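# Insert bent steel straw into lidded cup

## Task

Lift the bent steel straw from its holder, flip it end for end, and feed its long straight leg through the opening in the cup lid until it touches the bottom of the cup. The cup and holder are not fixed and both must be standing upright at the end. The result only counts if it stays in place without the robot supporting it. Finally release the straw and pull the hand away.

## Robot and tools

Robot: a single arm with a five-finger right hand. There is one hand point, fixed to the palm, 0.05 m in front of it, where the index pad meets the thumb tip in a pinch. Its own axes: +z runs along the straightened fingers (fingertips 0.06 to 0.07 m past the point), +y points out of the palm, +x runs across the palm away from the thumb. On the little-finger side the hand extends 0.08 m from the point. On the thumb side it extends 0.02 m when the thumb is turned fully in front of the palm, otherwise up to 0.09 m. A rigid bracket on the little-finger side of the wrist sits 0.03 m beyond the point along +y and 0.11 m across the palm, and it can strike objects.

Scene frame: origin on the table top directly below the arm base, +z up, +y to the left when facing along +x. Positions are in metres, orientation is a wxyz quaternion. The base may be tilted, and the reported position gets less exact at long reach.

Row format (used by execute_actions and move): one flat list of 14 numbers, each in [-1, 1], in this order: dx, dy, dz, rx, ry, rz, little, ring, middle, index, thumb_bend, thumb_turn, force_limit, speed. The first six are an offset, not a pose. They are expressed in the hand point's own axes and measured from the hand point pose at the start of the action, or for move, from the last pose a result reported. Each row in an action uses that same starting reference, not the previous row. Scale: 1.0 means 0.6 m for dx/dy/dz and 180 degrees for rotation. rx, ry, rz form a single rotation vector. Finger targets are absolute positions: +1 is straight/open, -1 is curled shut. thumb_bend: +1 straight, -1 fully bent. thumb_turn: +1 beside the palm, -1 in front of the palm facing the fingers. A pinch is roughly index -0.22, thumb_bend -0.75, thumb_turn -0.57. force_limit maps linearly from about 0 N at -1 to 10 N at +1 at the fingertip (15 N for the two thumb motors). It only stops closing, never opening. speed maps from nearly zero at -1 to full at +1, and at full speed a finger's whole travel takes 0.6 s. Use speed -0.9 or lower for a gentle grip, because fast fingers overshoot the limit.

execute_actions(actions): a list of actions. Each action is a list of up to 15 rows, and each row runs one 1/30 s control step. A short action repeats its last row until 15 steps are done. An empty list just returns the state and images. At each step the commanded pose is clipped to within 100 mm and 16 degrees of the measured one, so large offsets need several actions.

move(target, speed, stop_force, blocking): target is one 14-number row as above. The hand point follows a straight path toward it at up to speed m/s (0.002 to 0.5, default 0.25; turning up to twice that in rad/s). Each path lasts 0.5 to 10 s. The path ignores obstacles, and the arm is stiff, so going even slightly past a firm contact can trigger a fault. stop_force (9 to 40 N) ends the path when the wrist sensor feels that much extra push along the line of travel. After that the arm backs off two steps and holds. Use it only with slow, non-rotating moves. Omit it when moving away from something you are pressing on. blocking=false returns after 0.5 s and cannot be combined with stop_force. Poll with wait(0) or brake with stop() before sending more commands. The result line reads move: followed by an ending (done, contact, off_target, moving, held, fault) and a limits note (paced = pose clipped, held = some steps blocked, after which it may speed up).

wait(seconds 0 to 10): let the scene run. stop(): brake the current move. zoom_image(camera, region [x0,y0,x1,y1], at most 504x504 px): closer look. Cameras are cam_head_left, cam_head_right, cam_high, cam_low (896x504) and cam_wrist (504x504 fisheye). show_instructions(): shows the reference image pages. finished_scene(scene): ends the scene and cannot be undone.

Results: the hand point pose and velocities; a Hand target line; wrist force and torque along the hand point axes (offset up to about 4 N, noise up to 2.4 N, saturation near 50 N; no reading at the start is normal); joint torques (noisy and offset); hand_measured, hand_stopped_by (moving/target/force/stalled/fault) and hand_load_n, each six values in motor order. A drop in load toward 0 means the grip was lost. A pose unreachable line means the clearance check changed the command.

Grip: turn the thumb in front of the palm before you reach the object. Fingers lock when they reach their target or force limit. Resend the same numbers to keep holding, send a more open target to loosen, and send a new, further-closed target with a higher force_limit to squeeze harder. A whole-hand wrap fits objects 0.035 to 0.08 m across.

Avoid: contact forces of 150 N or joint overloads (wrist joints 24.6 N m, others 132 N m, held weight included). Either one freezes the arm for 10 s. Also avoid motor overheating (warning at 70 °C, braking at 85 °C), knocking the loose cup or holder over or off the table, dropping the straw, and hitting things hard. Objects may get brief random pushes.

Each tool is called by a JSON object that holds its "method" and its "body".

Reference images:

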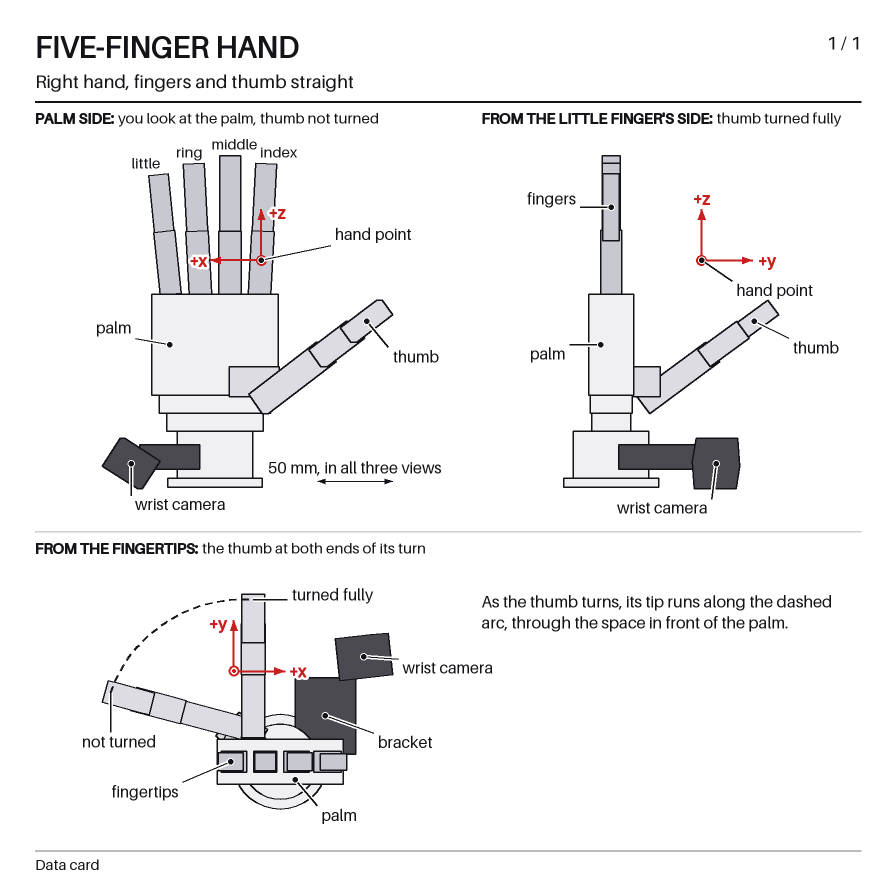

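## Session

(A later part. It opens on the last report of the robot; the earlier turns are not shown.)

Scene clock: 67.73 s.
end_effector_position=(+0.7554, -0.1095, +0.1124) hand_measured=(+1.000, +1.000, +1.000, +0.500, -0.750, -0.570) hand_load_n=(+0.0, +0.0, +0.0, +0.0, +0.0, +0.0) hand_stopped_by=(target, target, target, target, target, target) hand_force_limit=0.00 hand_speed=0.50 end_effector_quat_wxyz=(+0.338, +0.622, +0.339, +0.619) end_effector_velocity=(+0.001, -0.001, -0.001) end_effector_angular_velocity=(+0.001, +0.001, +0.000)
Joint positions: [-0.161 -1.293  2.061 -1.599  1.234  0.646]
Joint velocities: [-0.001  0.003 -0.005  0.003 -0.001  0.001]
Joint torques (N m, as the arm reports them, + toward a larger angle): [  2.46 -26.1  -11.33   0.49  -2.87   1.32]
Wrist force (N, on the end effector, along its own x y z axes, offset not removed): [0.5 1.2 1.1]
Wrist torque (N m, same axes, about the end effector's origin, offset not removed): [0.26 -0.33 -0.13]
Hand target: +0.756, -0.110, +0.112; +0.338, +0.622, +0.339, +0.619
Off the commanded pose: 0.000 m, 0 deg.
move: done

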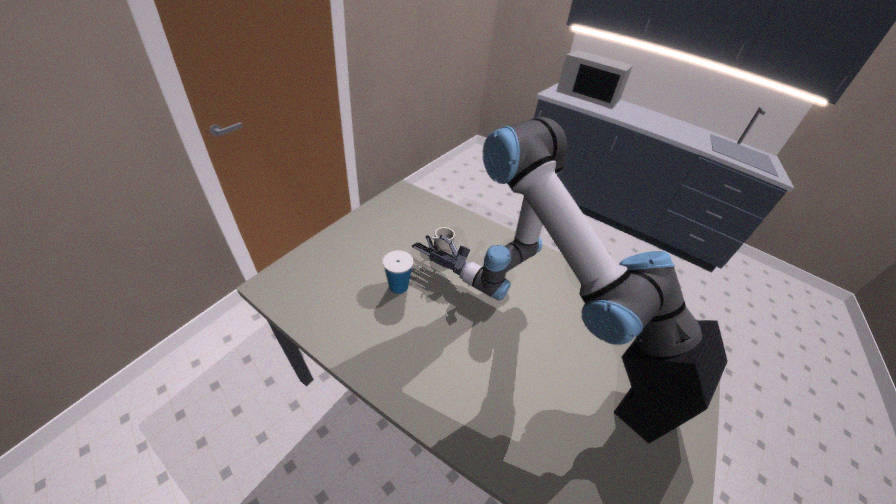

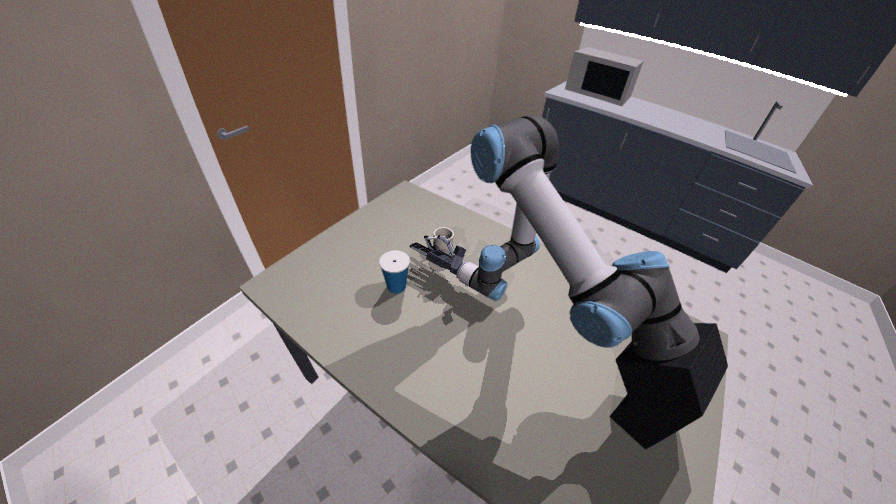

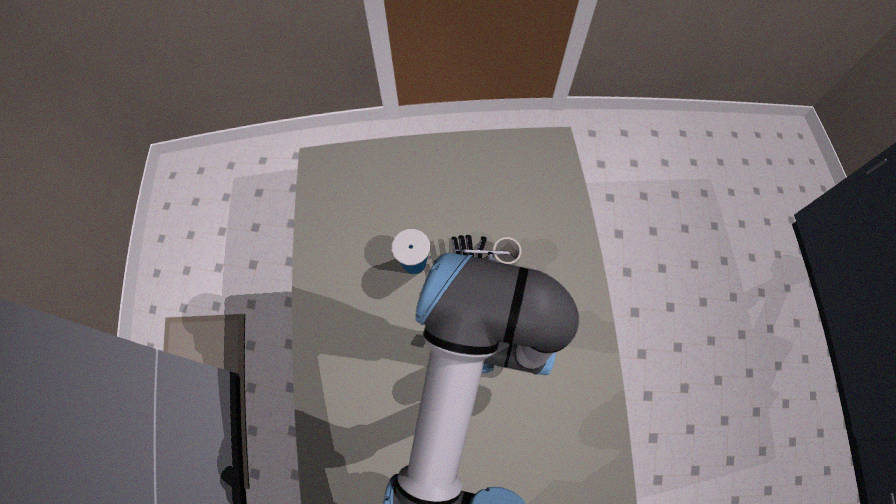

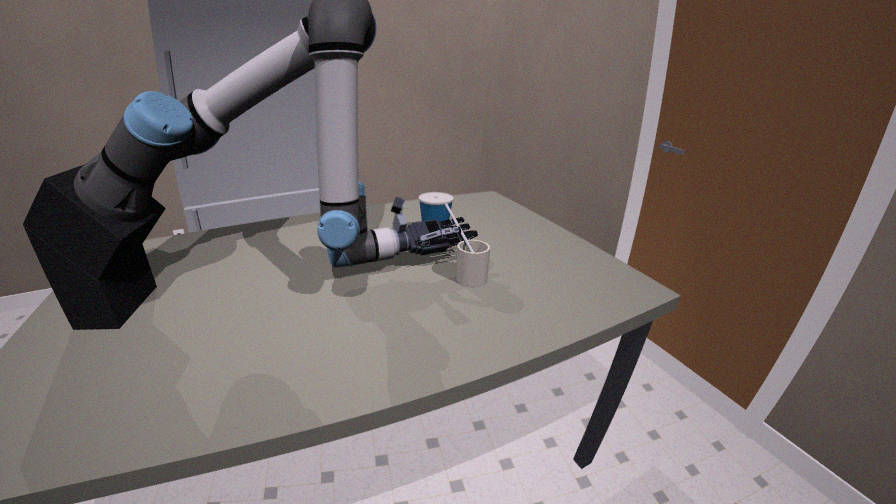

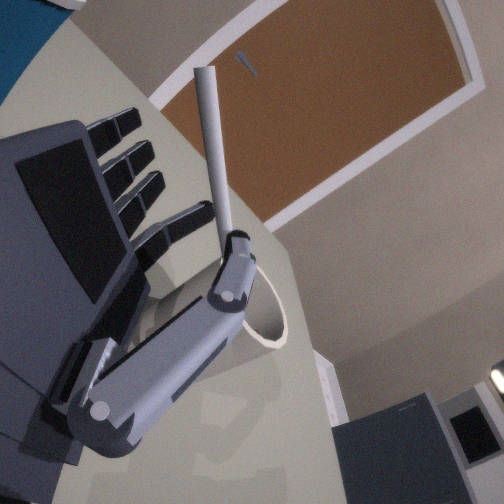

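{"method": "execute_actions", "body": {"actions": [[[0,0,-0.008,0,0,0,1,1,1,0.5,-0.75,-0.57,0,0]],[[0,-0.012,0,0,0,0,1,1,1,0.1,-0.75,-0.57,0,0]]]}}

{"method": "zoom_image", "body": {"camera": "cam_low", "region": [410,190,510,270]}}

{"method": "zoom_image", "body": {"camera": "cam_high", "region": [430,210,550,290]}}

Scene clock: 70.97 s.
end_effector_position=(+0.7506, -0.1056, +0.1064) hand_measured=(+1.000, +1.000, +1.000, +0.100, -0.750, -0.570) hand_load_n=(+0.0, +0.0, +0.0, +0.0, +0.0, +0.0) hand_stopped_by=(target, target, target, target, target, target) hand_force_limit=0.00 hand_speed=0.00 end_effector_quat_wxyz=(+0.338, +0.622, +0.339, +0.619) end_effector_velocity=(+0.000, +0.000, -0.001) end_effector_angular_velocity=(-0.000, -0.000, -0.001)
Joint positions: [-0.156 -1.276  2.066 -1.619  1.237  0.642]
Joint velocities: [ 0.001  0.002 -0.002 -0.001  0.001 -0.001]
Joint torques (N m, as the arm reports them, + toward a larger angle): [ 15.6  -26.39  -8.48  -3.79   2.46  -1.48]
Wrist force (N, on the end effector, along its own x y z axes, offset not removed): [0.6 -3.2 -2.3]
Wrist torque (N m, same axes, about the end effector's origin, offset not removed): [-0.33 0.07 -0.11]
Hand target: +0.751, -0.106, +0.106; +0.338, +0.622, +0.339, +0.619
Off the commanded pose: 0.000 m, 0 deg.
Step readings (end_effector_position; steps 1 to 15: 1st action; 16 to 30: 2nd action):
0: (+0.7555, -0.1096, +0.1123)
1: (+0.7555, -0.1096, +0.1123)
2: (+0.7550, -0.1096, +0.1122)
4: (+0.7531, -0.1096, +0.1121)
8: (+0.7512, -0.1095, +0.1123)
15: (+0.7506, -0.1095, +0.1124)
16: (+0.7506, -0.1095, +0.1124)
17: (+0.7506, -0.1089, +0.1118)
19: (+0.7505, -0.1075, +0.1094)
23: (+0.7505, -0.1061, +0.1071)
30: end_effector_position above

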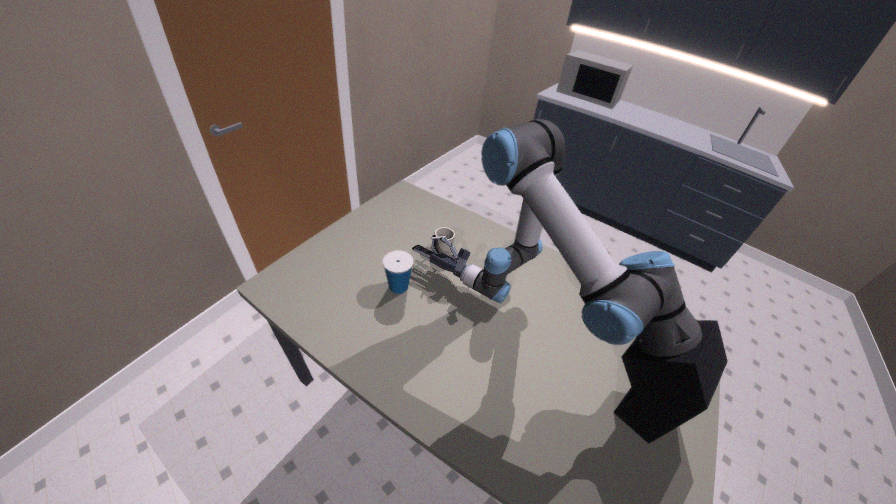

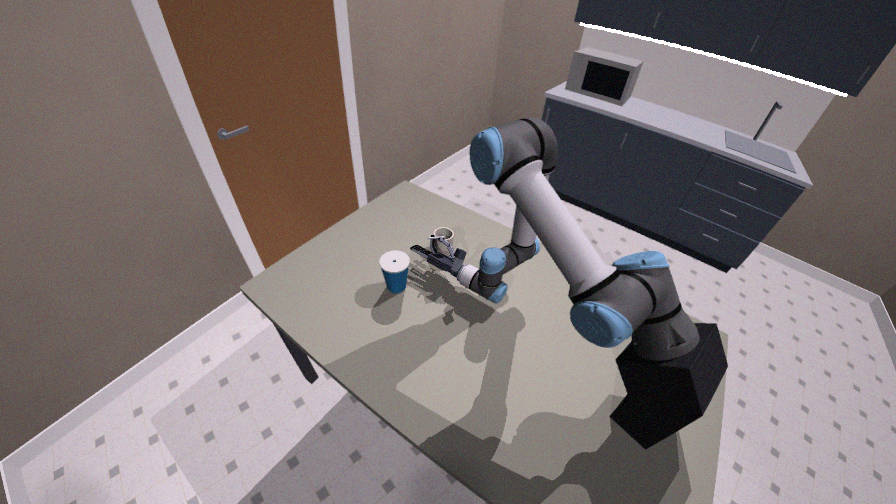

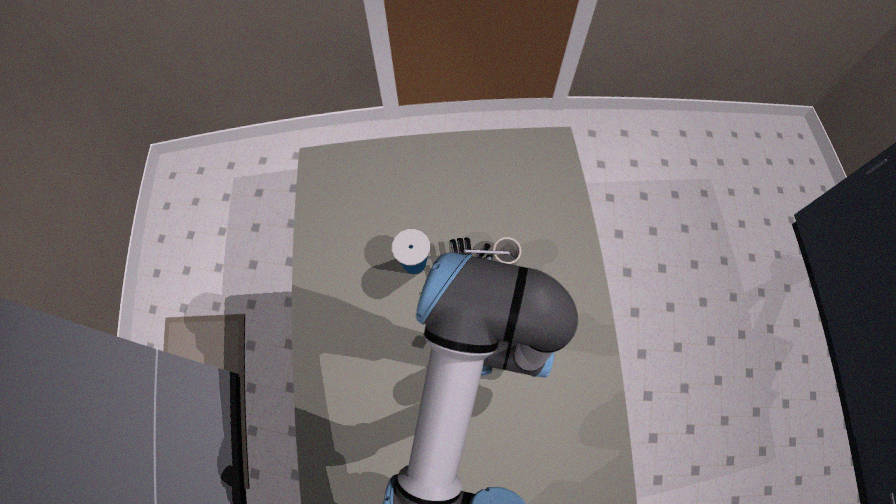

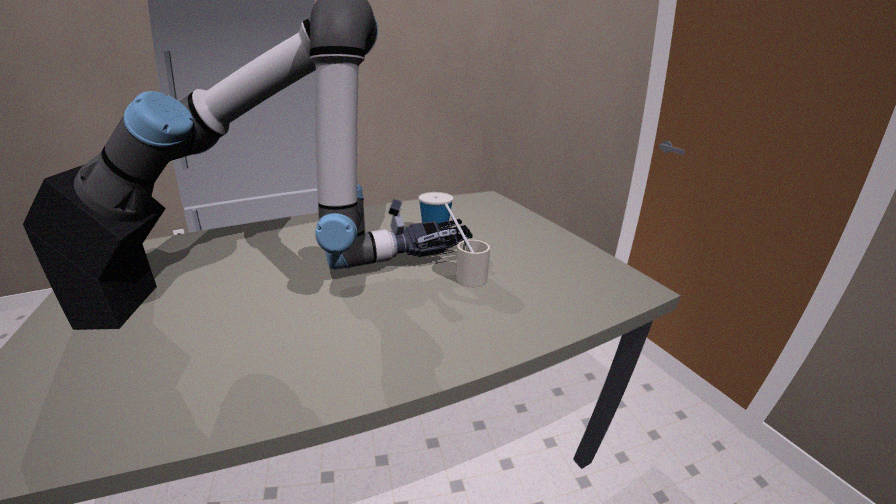

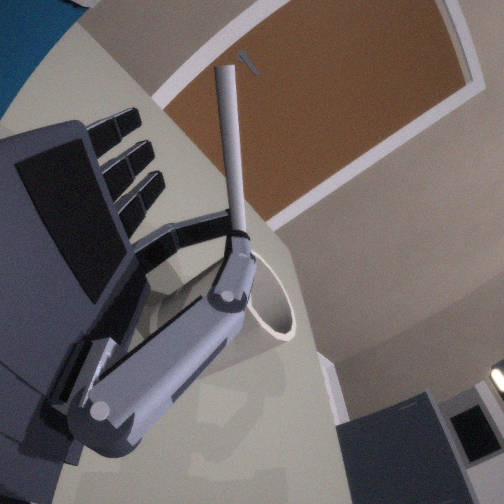

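Region (410, 190, 510, 270) of cam_low's 896x504 image, scaled by 5.040, with more detail than that image has; it fills the top 403 rows of this view, and the rest is white.

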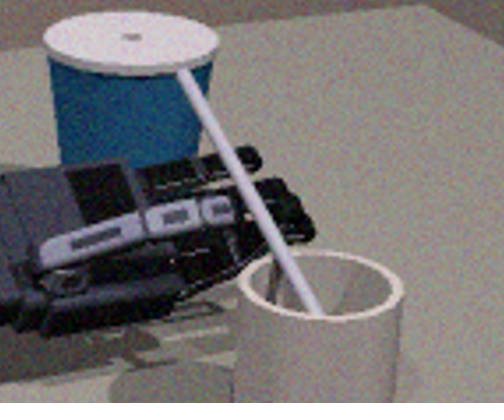

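Region (430, 210, 550, 290) of cam_high's 896x504 image, scaled by 4.200, with more detail than that image has.

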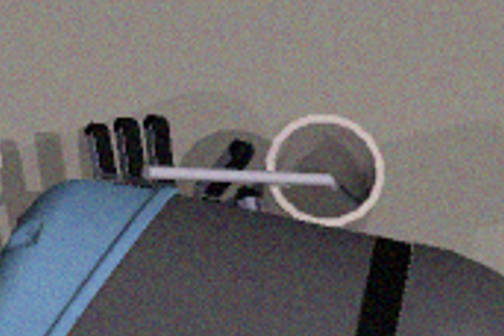

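{"method": "execute_actions", "body": {"actions": [[[0,0.003,0.003,0,0,0,1,1,1,0.1,-0.75,-0.57,0.6,-0.7]],[[0,0,0,0,0,0,1,1,1,-0.4,-0.75,-0.57,0.6,-0.7]],[[0,0,0,0,0,0,1,1,1,-0.4,-0.75,-0.57,0.6,-0.7]]]}}

{"method": "zoom_image", "body": {"camera": "cam_low", "region": [410,190,510,270]}}

{"method": "zoom_image", "body": {"camera": "cam_high", "region": [430,210,550,290]}}

Scene clock: 75.47 s.
end_effector_position=(+0.7524, -0.1066, +0.1079) hand_measured=(+1.000, +1.000, +1.000, -0.112, -0.750, -0.570) hand_load_n=(+0.0, +0.0, +0.0, +7.5, +1.0, -2.5) hand_stopped_by=(target, target, target, force, target, target) hand_force_limit=0.60 hand_speed=-0.70 end_effector_quat_wxyz=(+0.338, +0.622, +0.339, +0.619) end_effector_velocity=(-0.000, +0.000, -0.000) end_effector_angular_velocity=(+0.001, +0.001, +0.001)
Joint positions: [-0.157 -1.28   2.063 -1.612  1.236  0.642]
Joint velocities: [ 0.    -0.     0.001  0.    -0.001  0.   ]
Joint torques (N m, as the arm reports them, + toward a larger angle): [  3.96 -51.13  -8.76  -0.83  -2.52   1.26]
Wrist force (N, on the end effector, along its own x y z axes, offset not removed): [3.9 -3.4 0.0]
Wrist torque (N m, same axes, about the end effector's origin, offset not removed): [-0.80 -0.53 -0.04]
Hand target: +0.752, -0.107, +0.108; +0.338, +0.622, +0.339, +0.619
Off the commanded pose: 0.000 m, 0 deg.
Step readings (end_effector_position; steps 1 to 15: 1st action; 16 to 30: 2nd action; 31 to 45: 3rd action):
0: (+0.7506, -0.1056, +0.1063)
1: (+0.7506, -0.1056, +0.1063)
2: (+0.7508, -0.1057, +0.1065)
4: (+0.7515, -0.1061, +0.1071)
8: (+0.7522, -0.1064, +0.1076)
15: (+0.7524, -0.1066, +0.1079)
16: (+0.7524, -0.1066, +0.1079)
17: (+0.7524, -0.1066, +0.1079)
19: (+0.7524, -0.1066, +0.1079)
23: (+0.7524, -0.1066, +0.1079)
30: (+0.7524, -0.1066, +0.1079)
31: (+0.7524, -0.1066, +0.1079)
32: (+0.7524, -0.1066, +0.1079)
34: (+0.7524, -0.1066, +0.1079)
38: (+0.7524, -0.1066, +0.1079)
45: end_effector_position above

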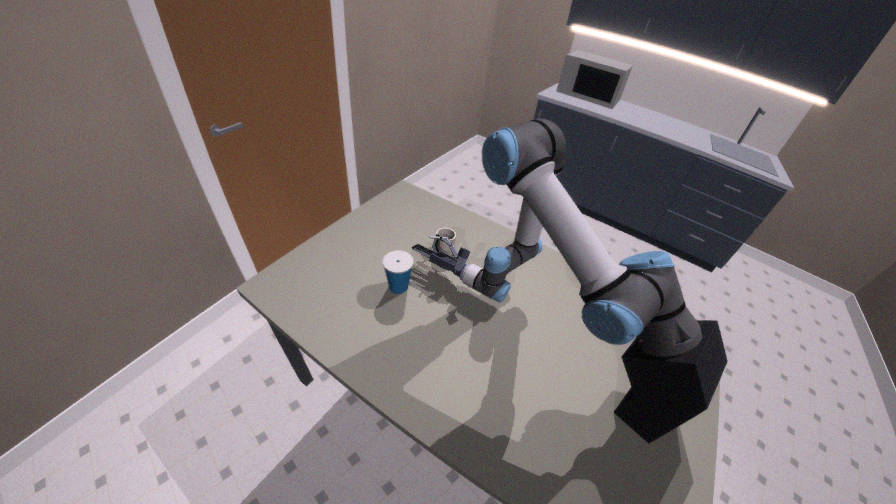

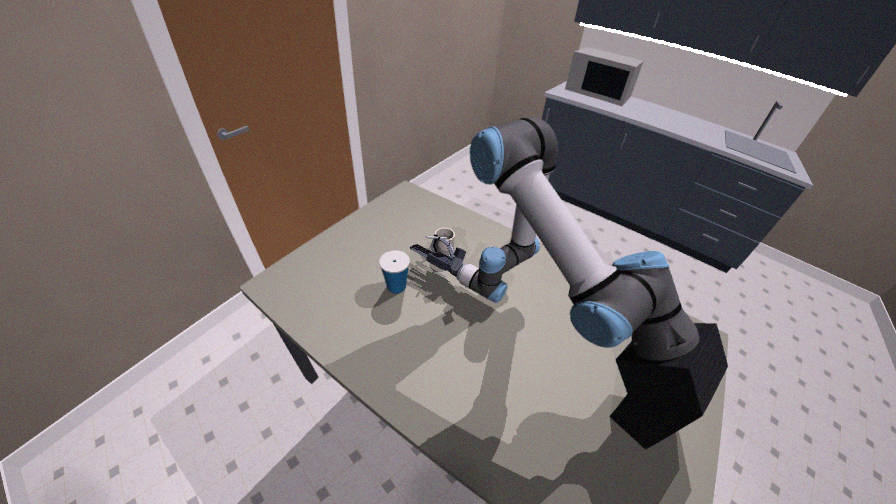

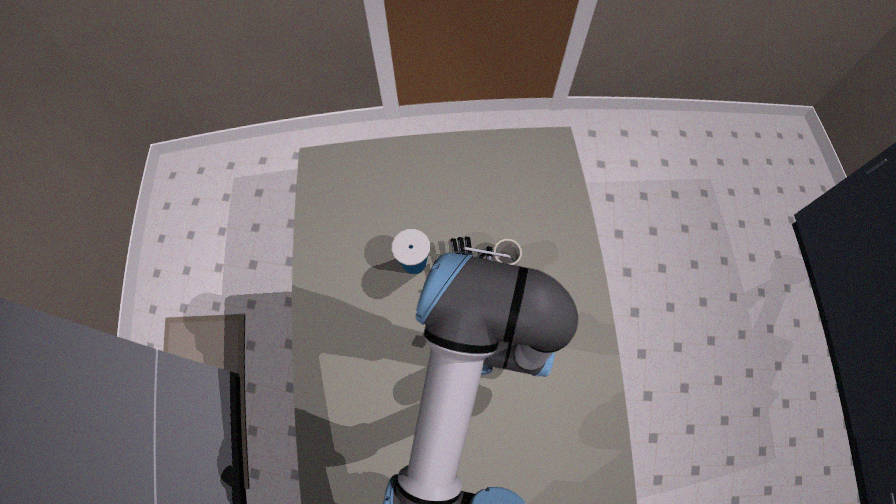

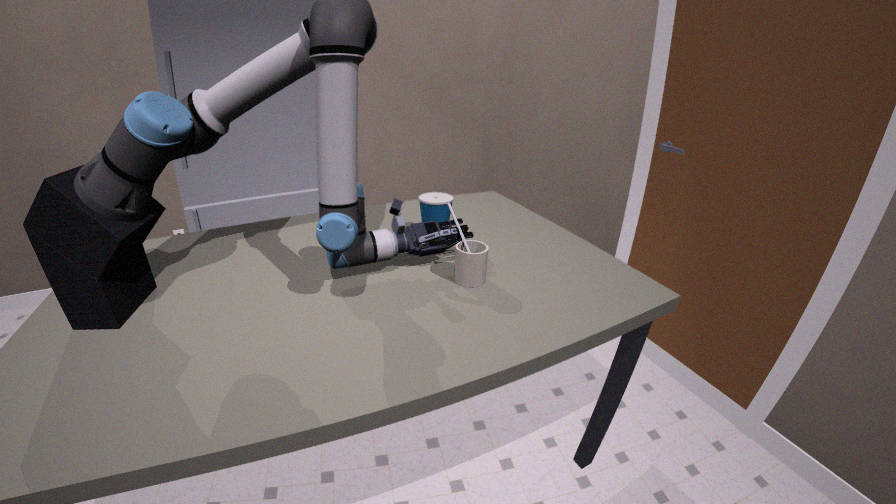

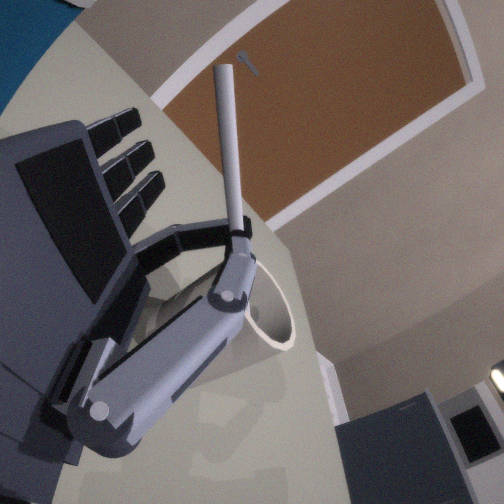

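Region (410, 190, 510, 270) of cam_low's 896x504 image, scaled by 5.040, with more detail than that image has; it fills the top 403 rows of this view, and the rest is white.

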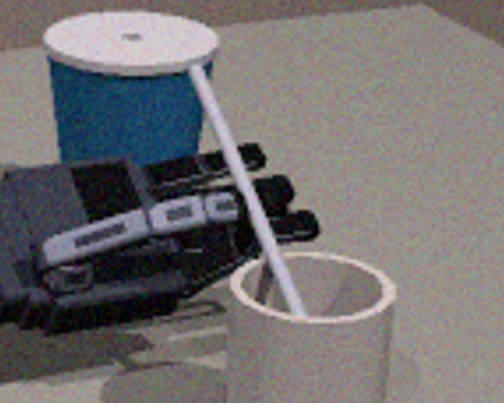

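Region (430, 210, 550, 290) of cam_high's 896x504 image, scaled by 4.200, with more detail than that image has.

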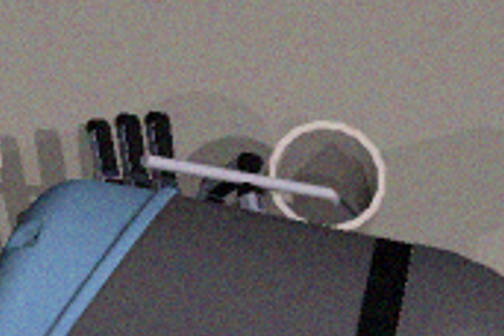

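{"method": "move", "body": {"target": [0.215,0.258,0,0,0,0,1,1,1,-0.4,-0.75,-0.57,0.6,-0.7], "speed": 0.1}}

{"method": "zoom_image", "body": {"camera": "cam_low", "region": [370,90,530,290]}}

Scene clock: 81.40 s.
end_effector_position=(+0.7534, -0.0819, +0.3078) hand_measured=(+1.000, +1.000, +1.000, -0.112, -0.750, -0.570) hand_load_n=(+0.0, +0.0, +0.0, +7.0, +1.0, -2.5) hand_stopped_by=(target, target, target, force, target, target) hand_force_limit=0.60 hand_speed=-0.70 end_effector_quat_wxyz=(+0.338, +0.622, +0.339, +0.619) end_effector_velocity=(+0.001, -0.000, +0.003) end_effector_angular_velocity=(-0.001, -0.002, -0.001)
Joint positions: [-0.126 -1.833  2.214 -1.203  1.257  0.619]
Joint velocities: [-0.    -0.006 -0.001  0.005  0.001 -0.   ]
Joint torques (N m, as the arm reports them, + toward a larger angle): [ 16.99 -48.83  -2.02   0.41   2.52  -1.44]
Wrist force (N, on the end effector, along its own x y z axes, offset not removed): [-3.0 -3.0 -0.3]
Wrist torque (N m, same axes, about the end effector's origin, offset not removed): [-0.21 0.34 -0.19]
Hand target: +0.753, -0.082, +0.308; +0.338, +0.622, +0.339, +0.619
Off the commanded pose: 0.000 m, 0 deg.
move: done

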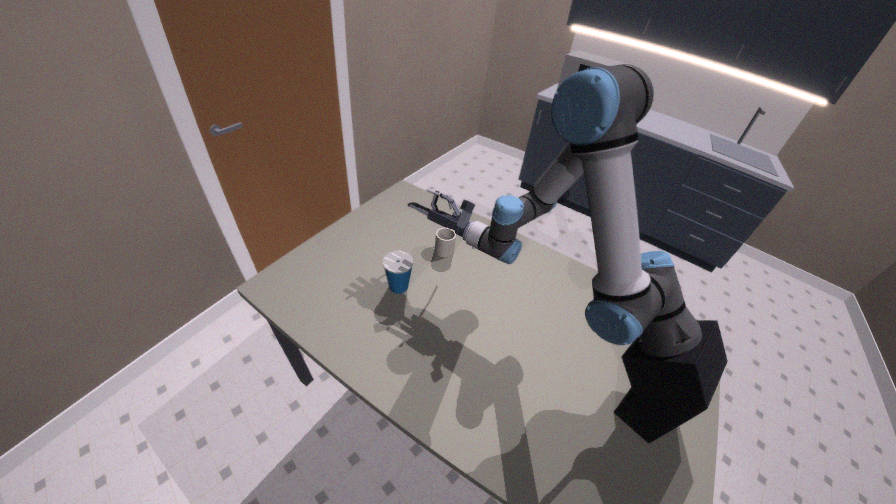

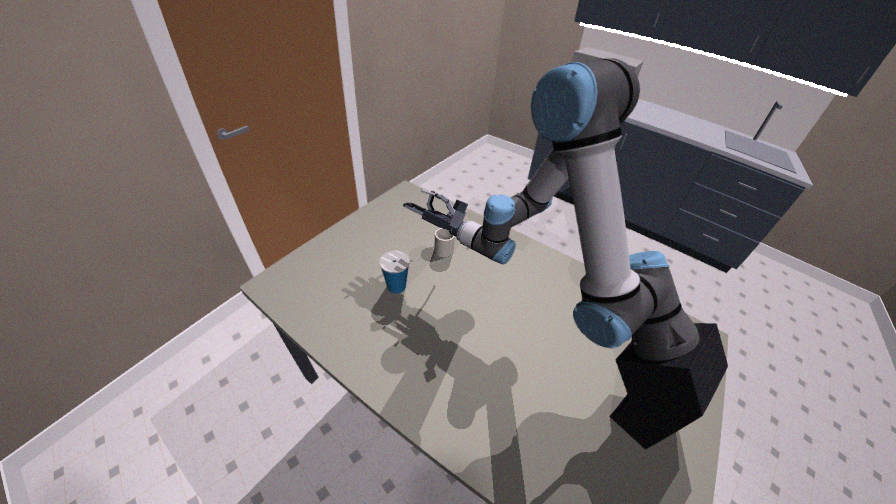

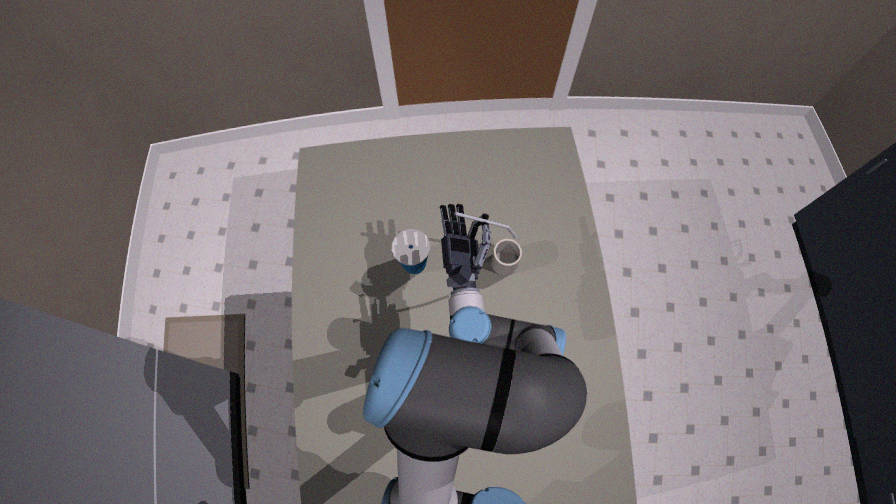

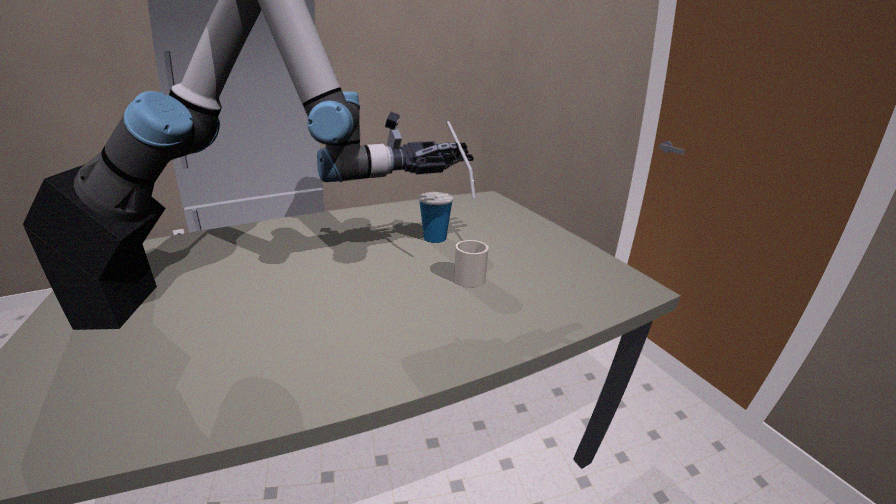

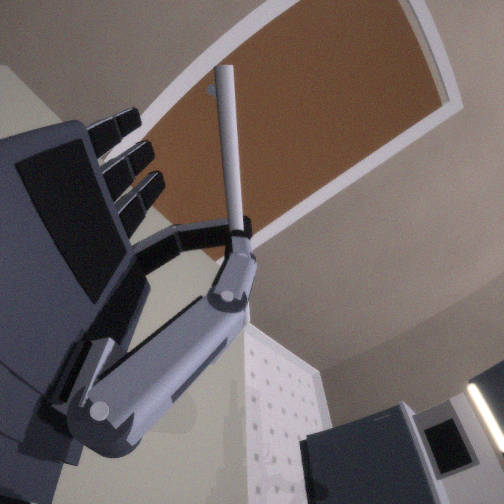

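Region (370, 90, 530, 290) of cam_low's 896x504 image, scaled by 2.520, with more detail than that image has; it fills the left 403 columns of this view, and the rest is white.

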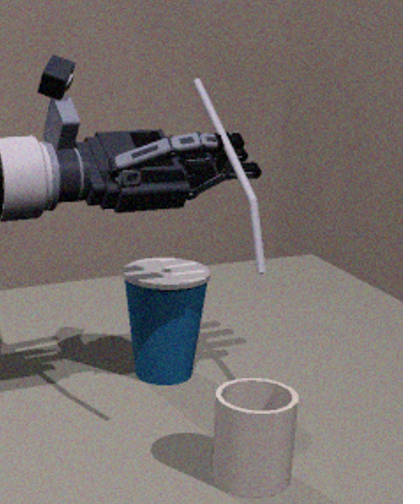

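{"method": "move", "body": {"target": [0.23,-0.156,0.03,0,0,-0.75,1,1,1,-0.4,-0.75,-0.57,0.6,-0.7], "speed": 0.3}}

{"method": "zoom_image", "body": {"camera": "cam_low", "region": [360,80,520,260]}}

{"method": "zoom_image", "body": {"camera": "cam_head_left", "region": [330,150,490,310]}}

{"method": "zoom_image", "body": {"camera": "cam_high", "region": [340,160,500,300]}}

Scene clock: 88.77 s.
end_effector_position=(+0.7715, +0.0847, +0.3036) hand_measured=(+1.000, +1.000, +1.000, -0.112, -0.750, -0.570) hand_load_n=(+0.0, +0.0, +0.0, +7.0, +1.0, -2.5) hand_stopped_by=(target, target, target, force, target, target) hand_force_limit=0.60 hand_speed=-0.70 end_effector_quat_wxyz=(+0.702, -0.075, +0.705, -0.075) end_effector_velocity=(-0.000, +0.001, +0.001) end_effector_angular_velocity=(-0.012, -0.000, -0.002)
Joint positions: [ 0.012 -1.806  2.154 -1.144  1.352 -1.84 ]
Joint velocities: [ 0.003 -0.002  0.     0.003  0.004 -0.015]
Joint torques (N m, as the arm reports them, + toward a larger angle): [ 17.43 -49.7  -18.08   0.29   2.69  -1.36]
Wrist force (N, on the end effector, along its own x y z axes, offset not removed): [0.6 2.5 -0.9]
Wrist torque (N m, same axes, about the end effector's origin, offset not removed): [0.51 -0.35 0.05]
Hand target: +0.772, +0.085, +0.304; +0.702, -0.075, +0.705, -0.076
Off the commanded pose: 0.000 m, 0 deg.
move: done

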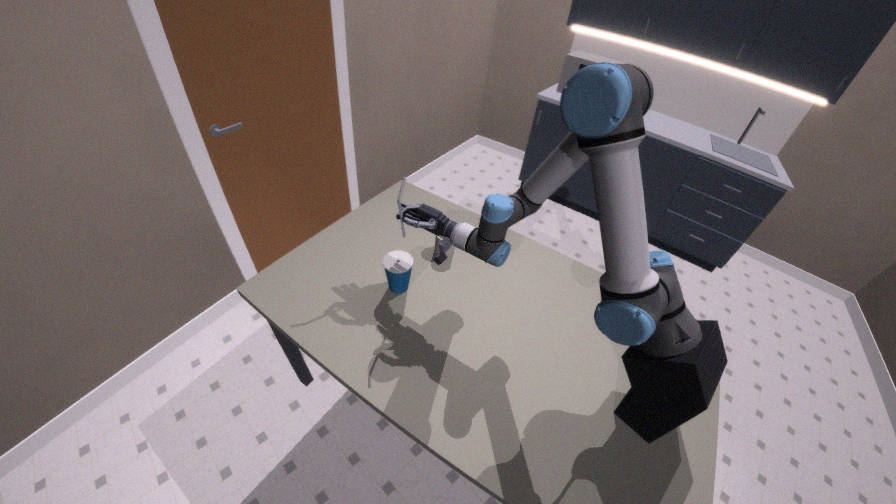

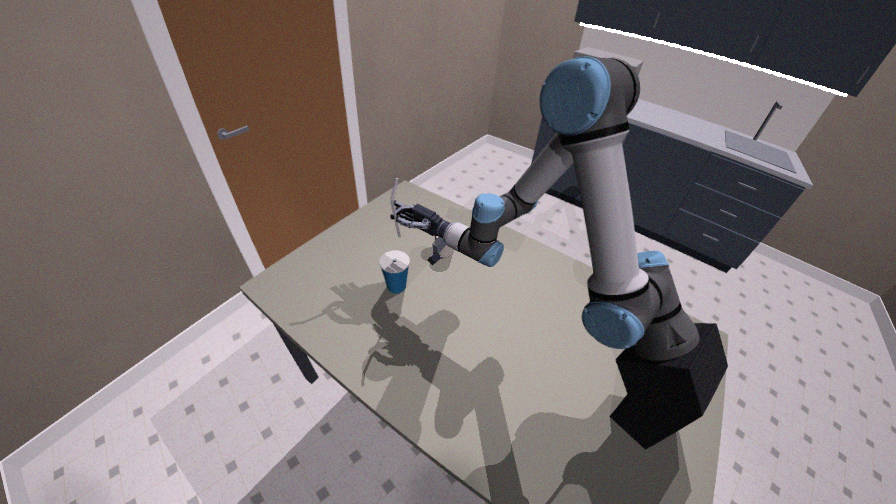

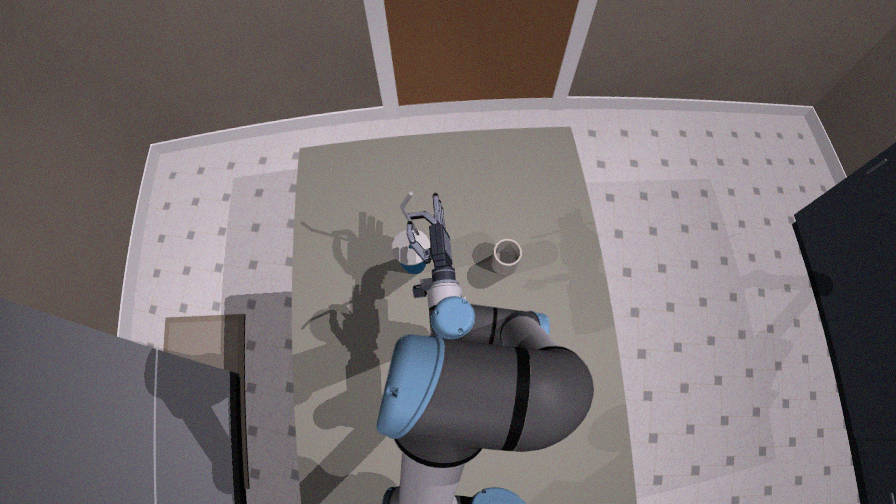

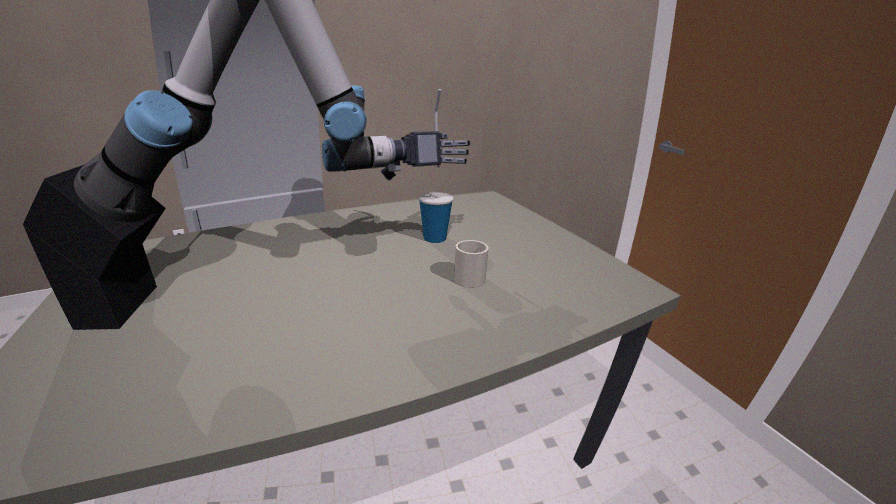

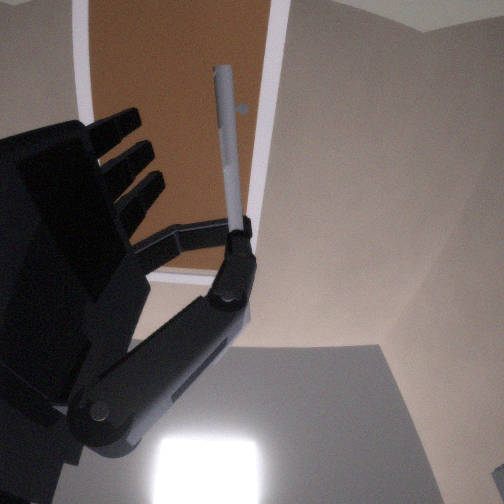

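Region (360, 80, 520, 260) of cam_low's 896x504 image, scaled by 2.800, with more detail than that image has.

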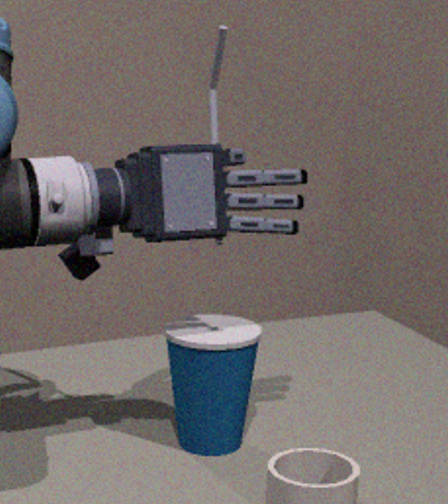

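Region (330, 150, 490, 310) of cam_head_left's 896x504 image, scaled by 3.150, with more detail than that image has.

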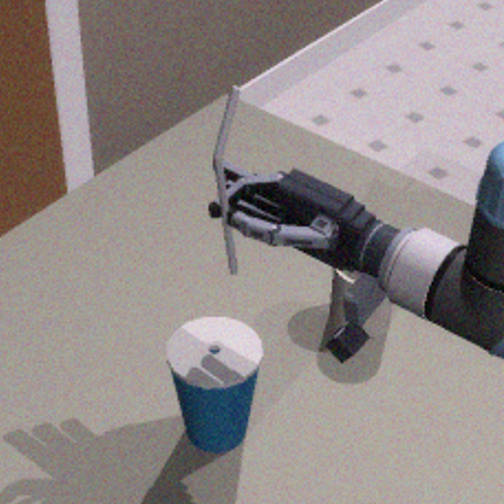

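Region (340, 160, 500, 300) of cam_high's 896x504 image, scaled by 3.150, with more detail than that image has; it fills the top 441 rows of this view, and the rest is white.

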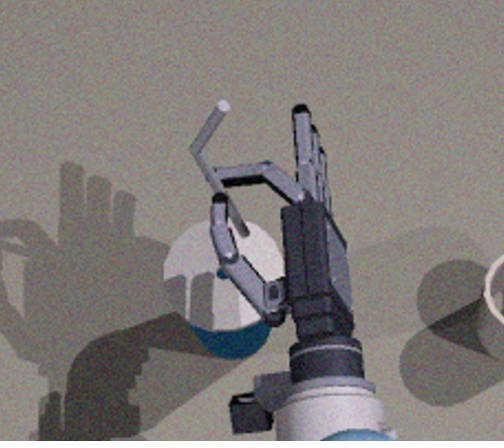

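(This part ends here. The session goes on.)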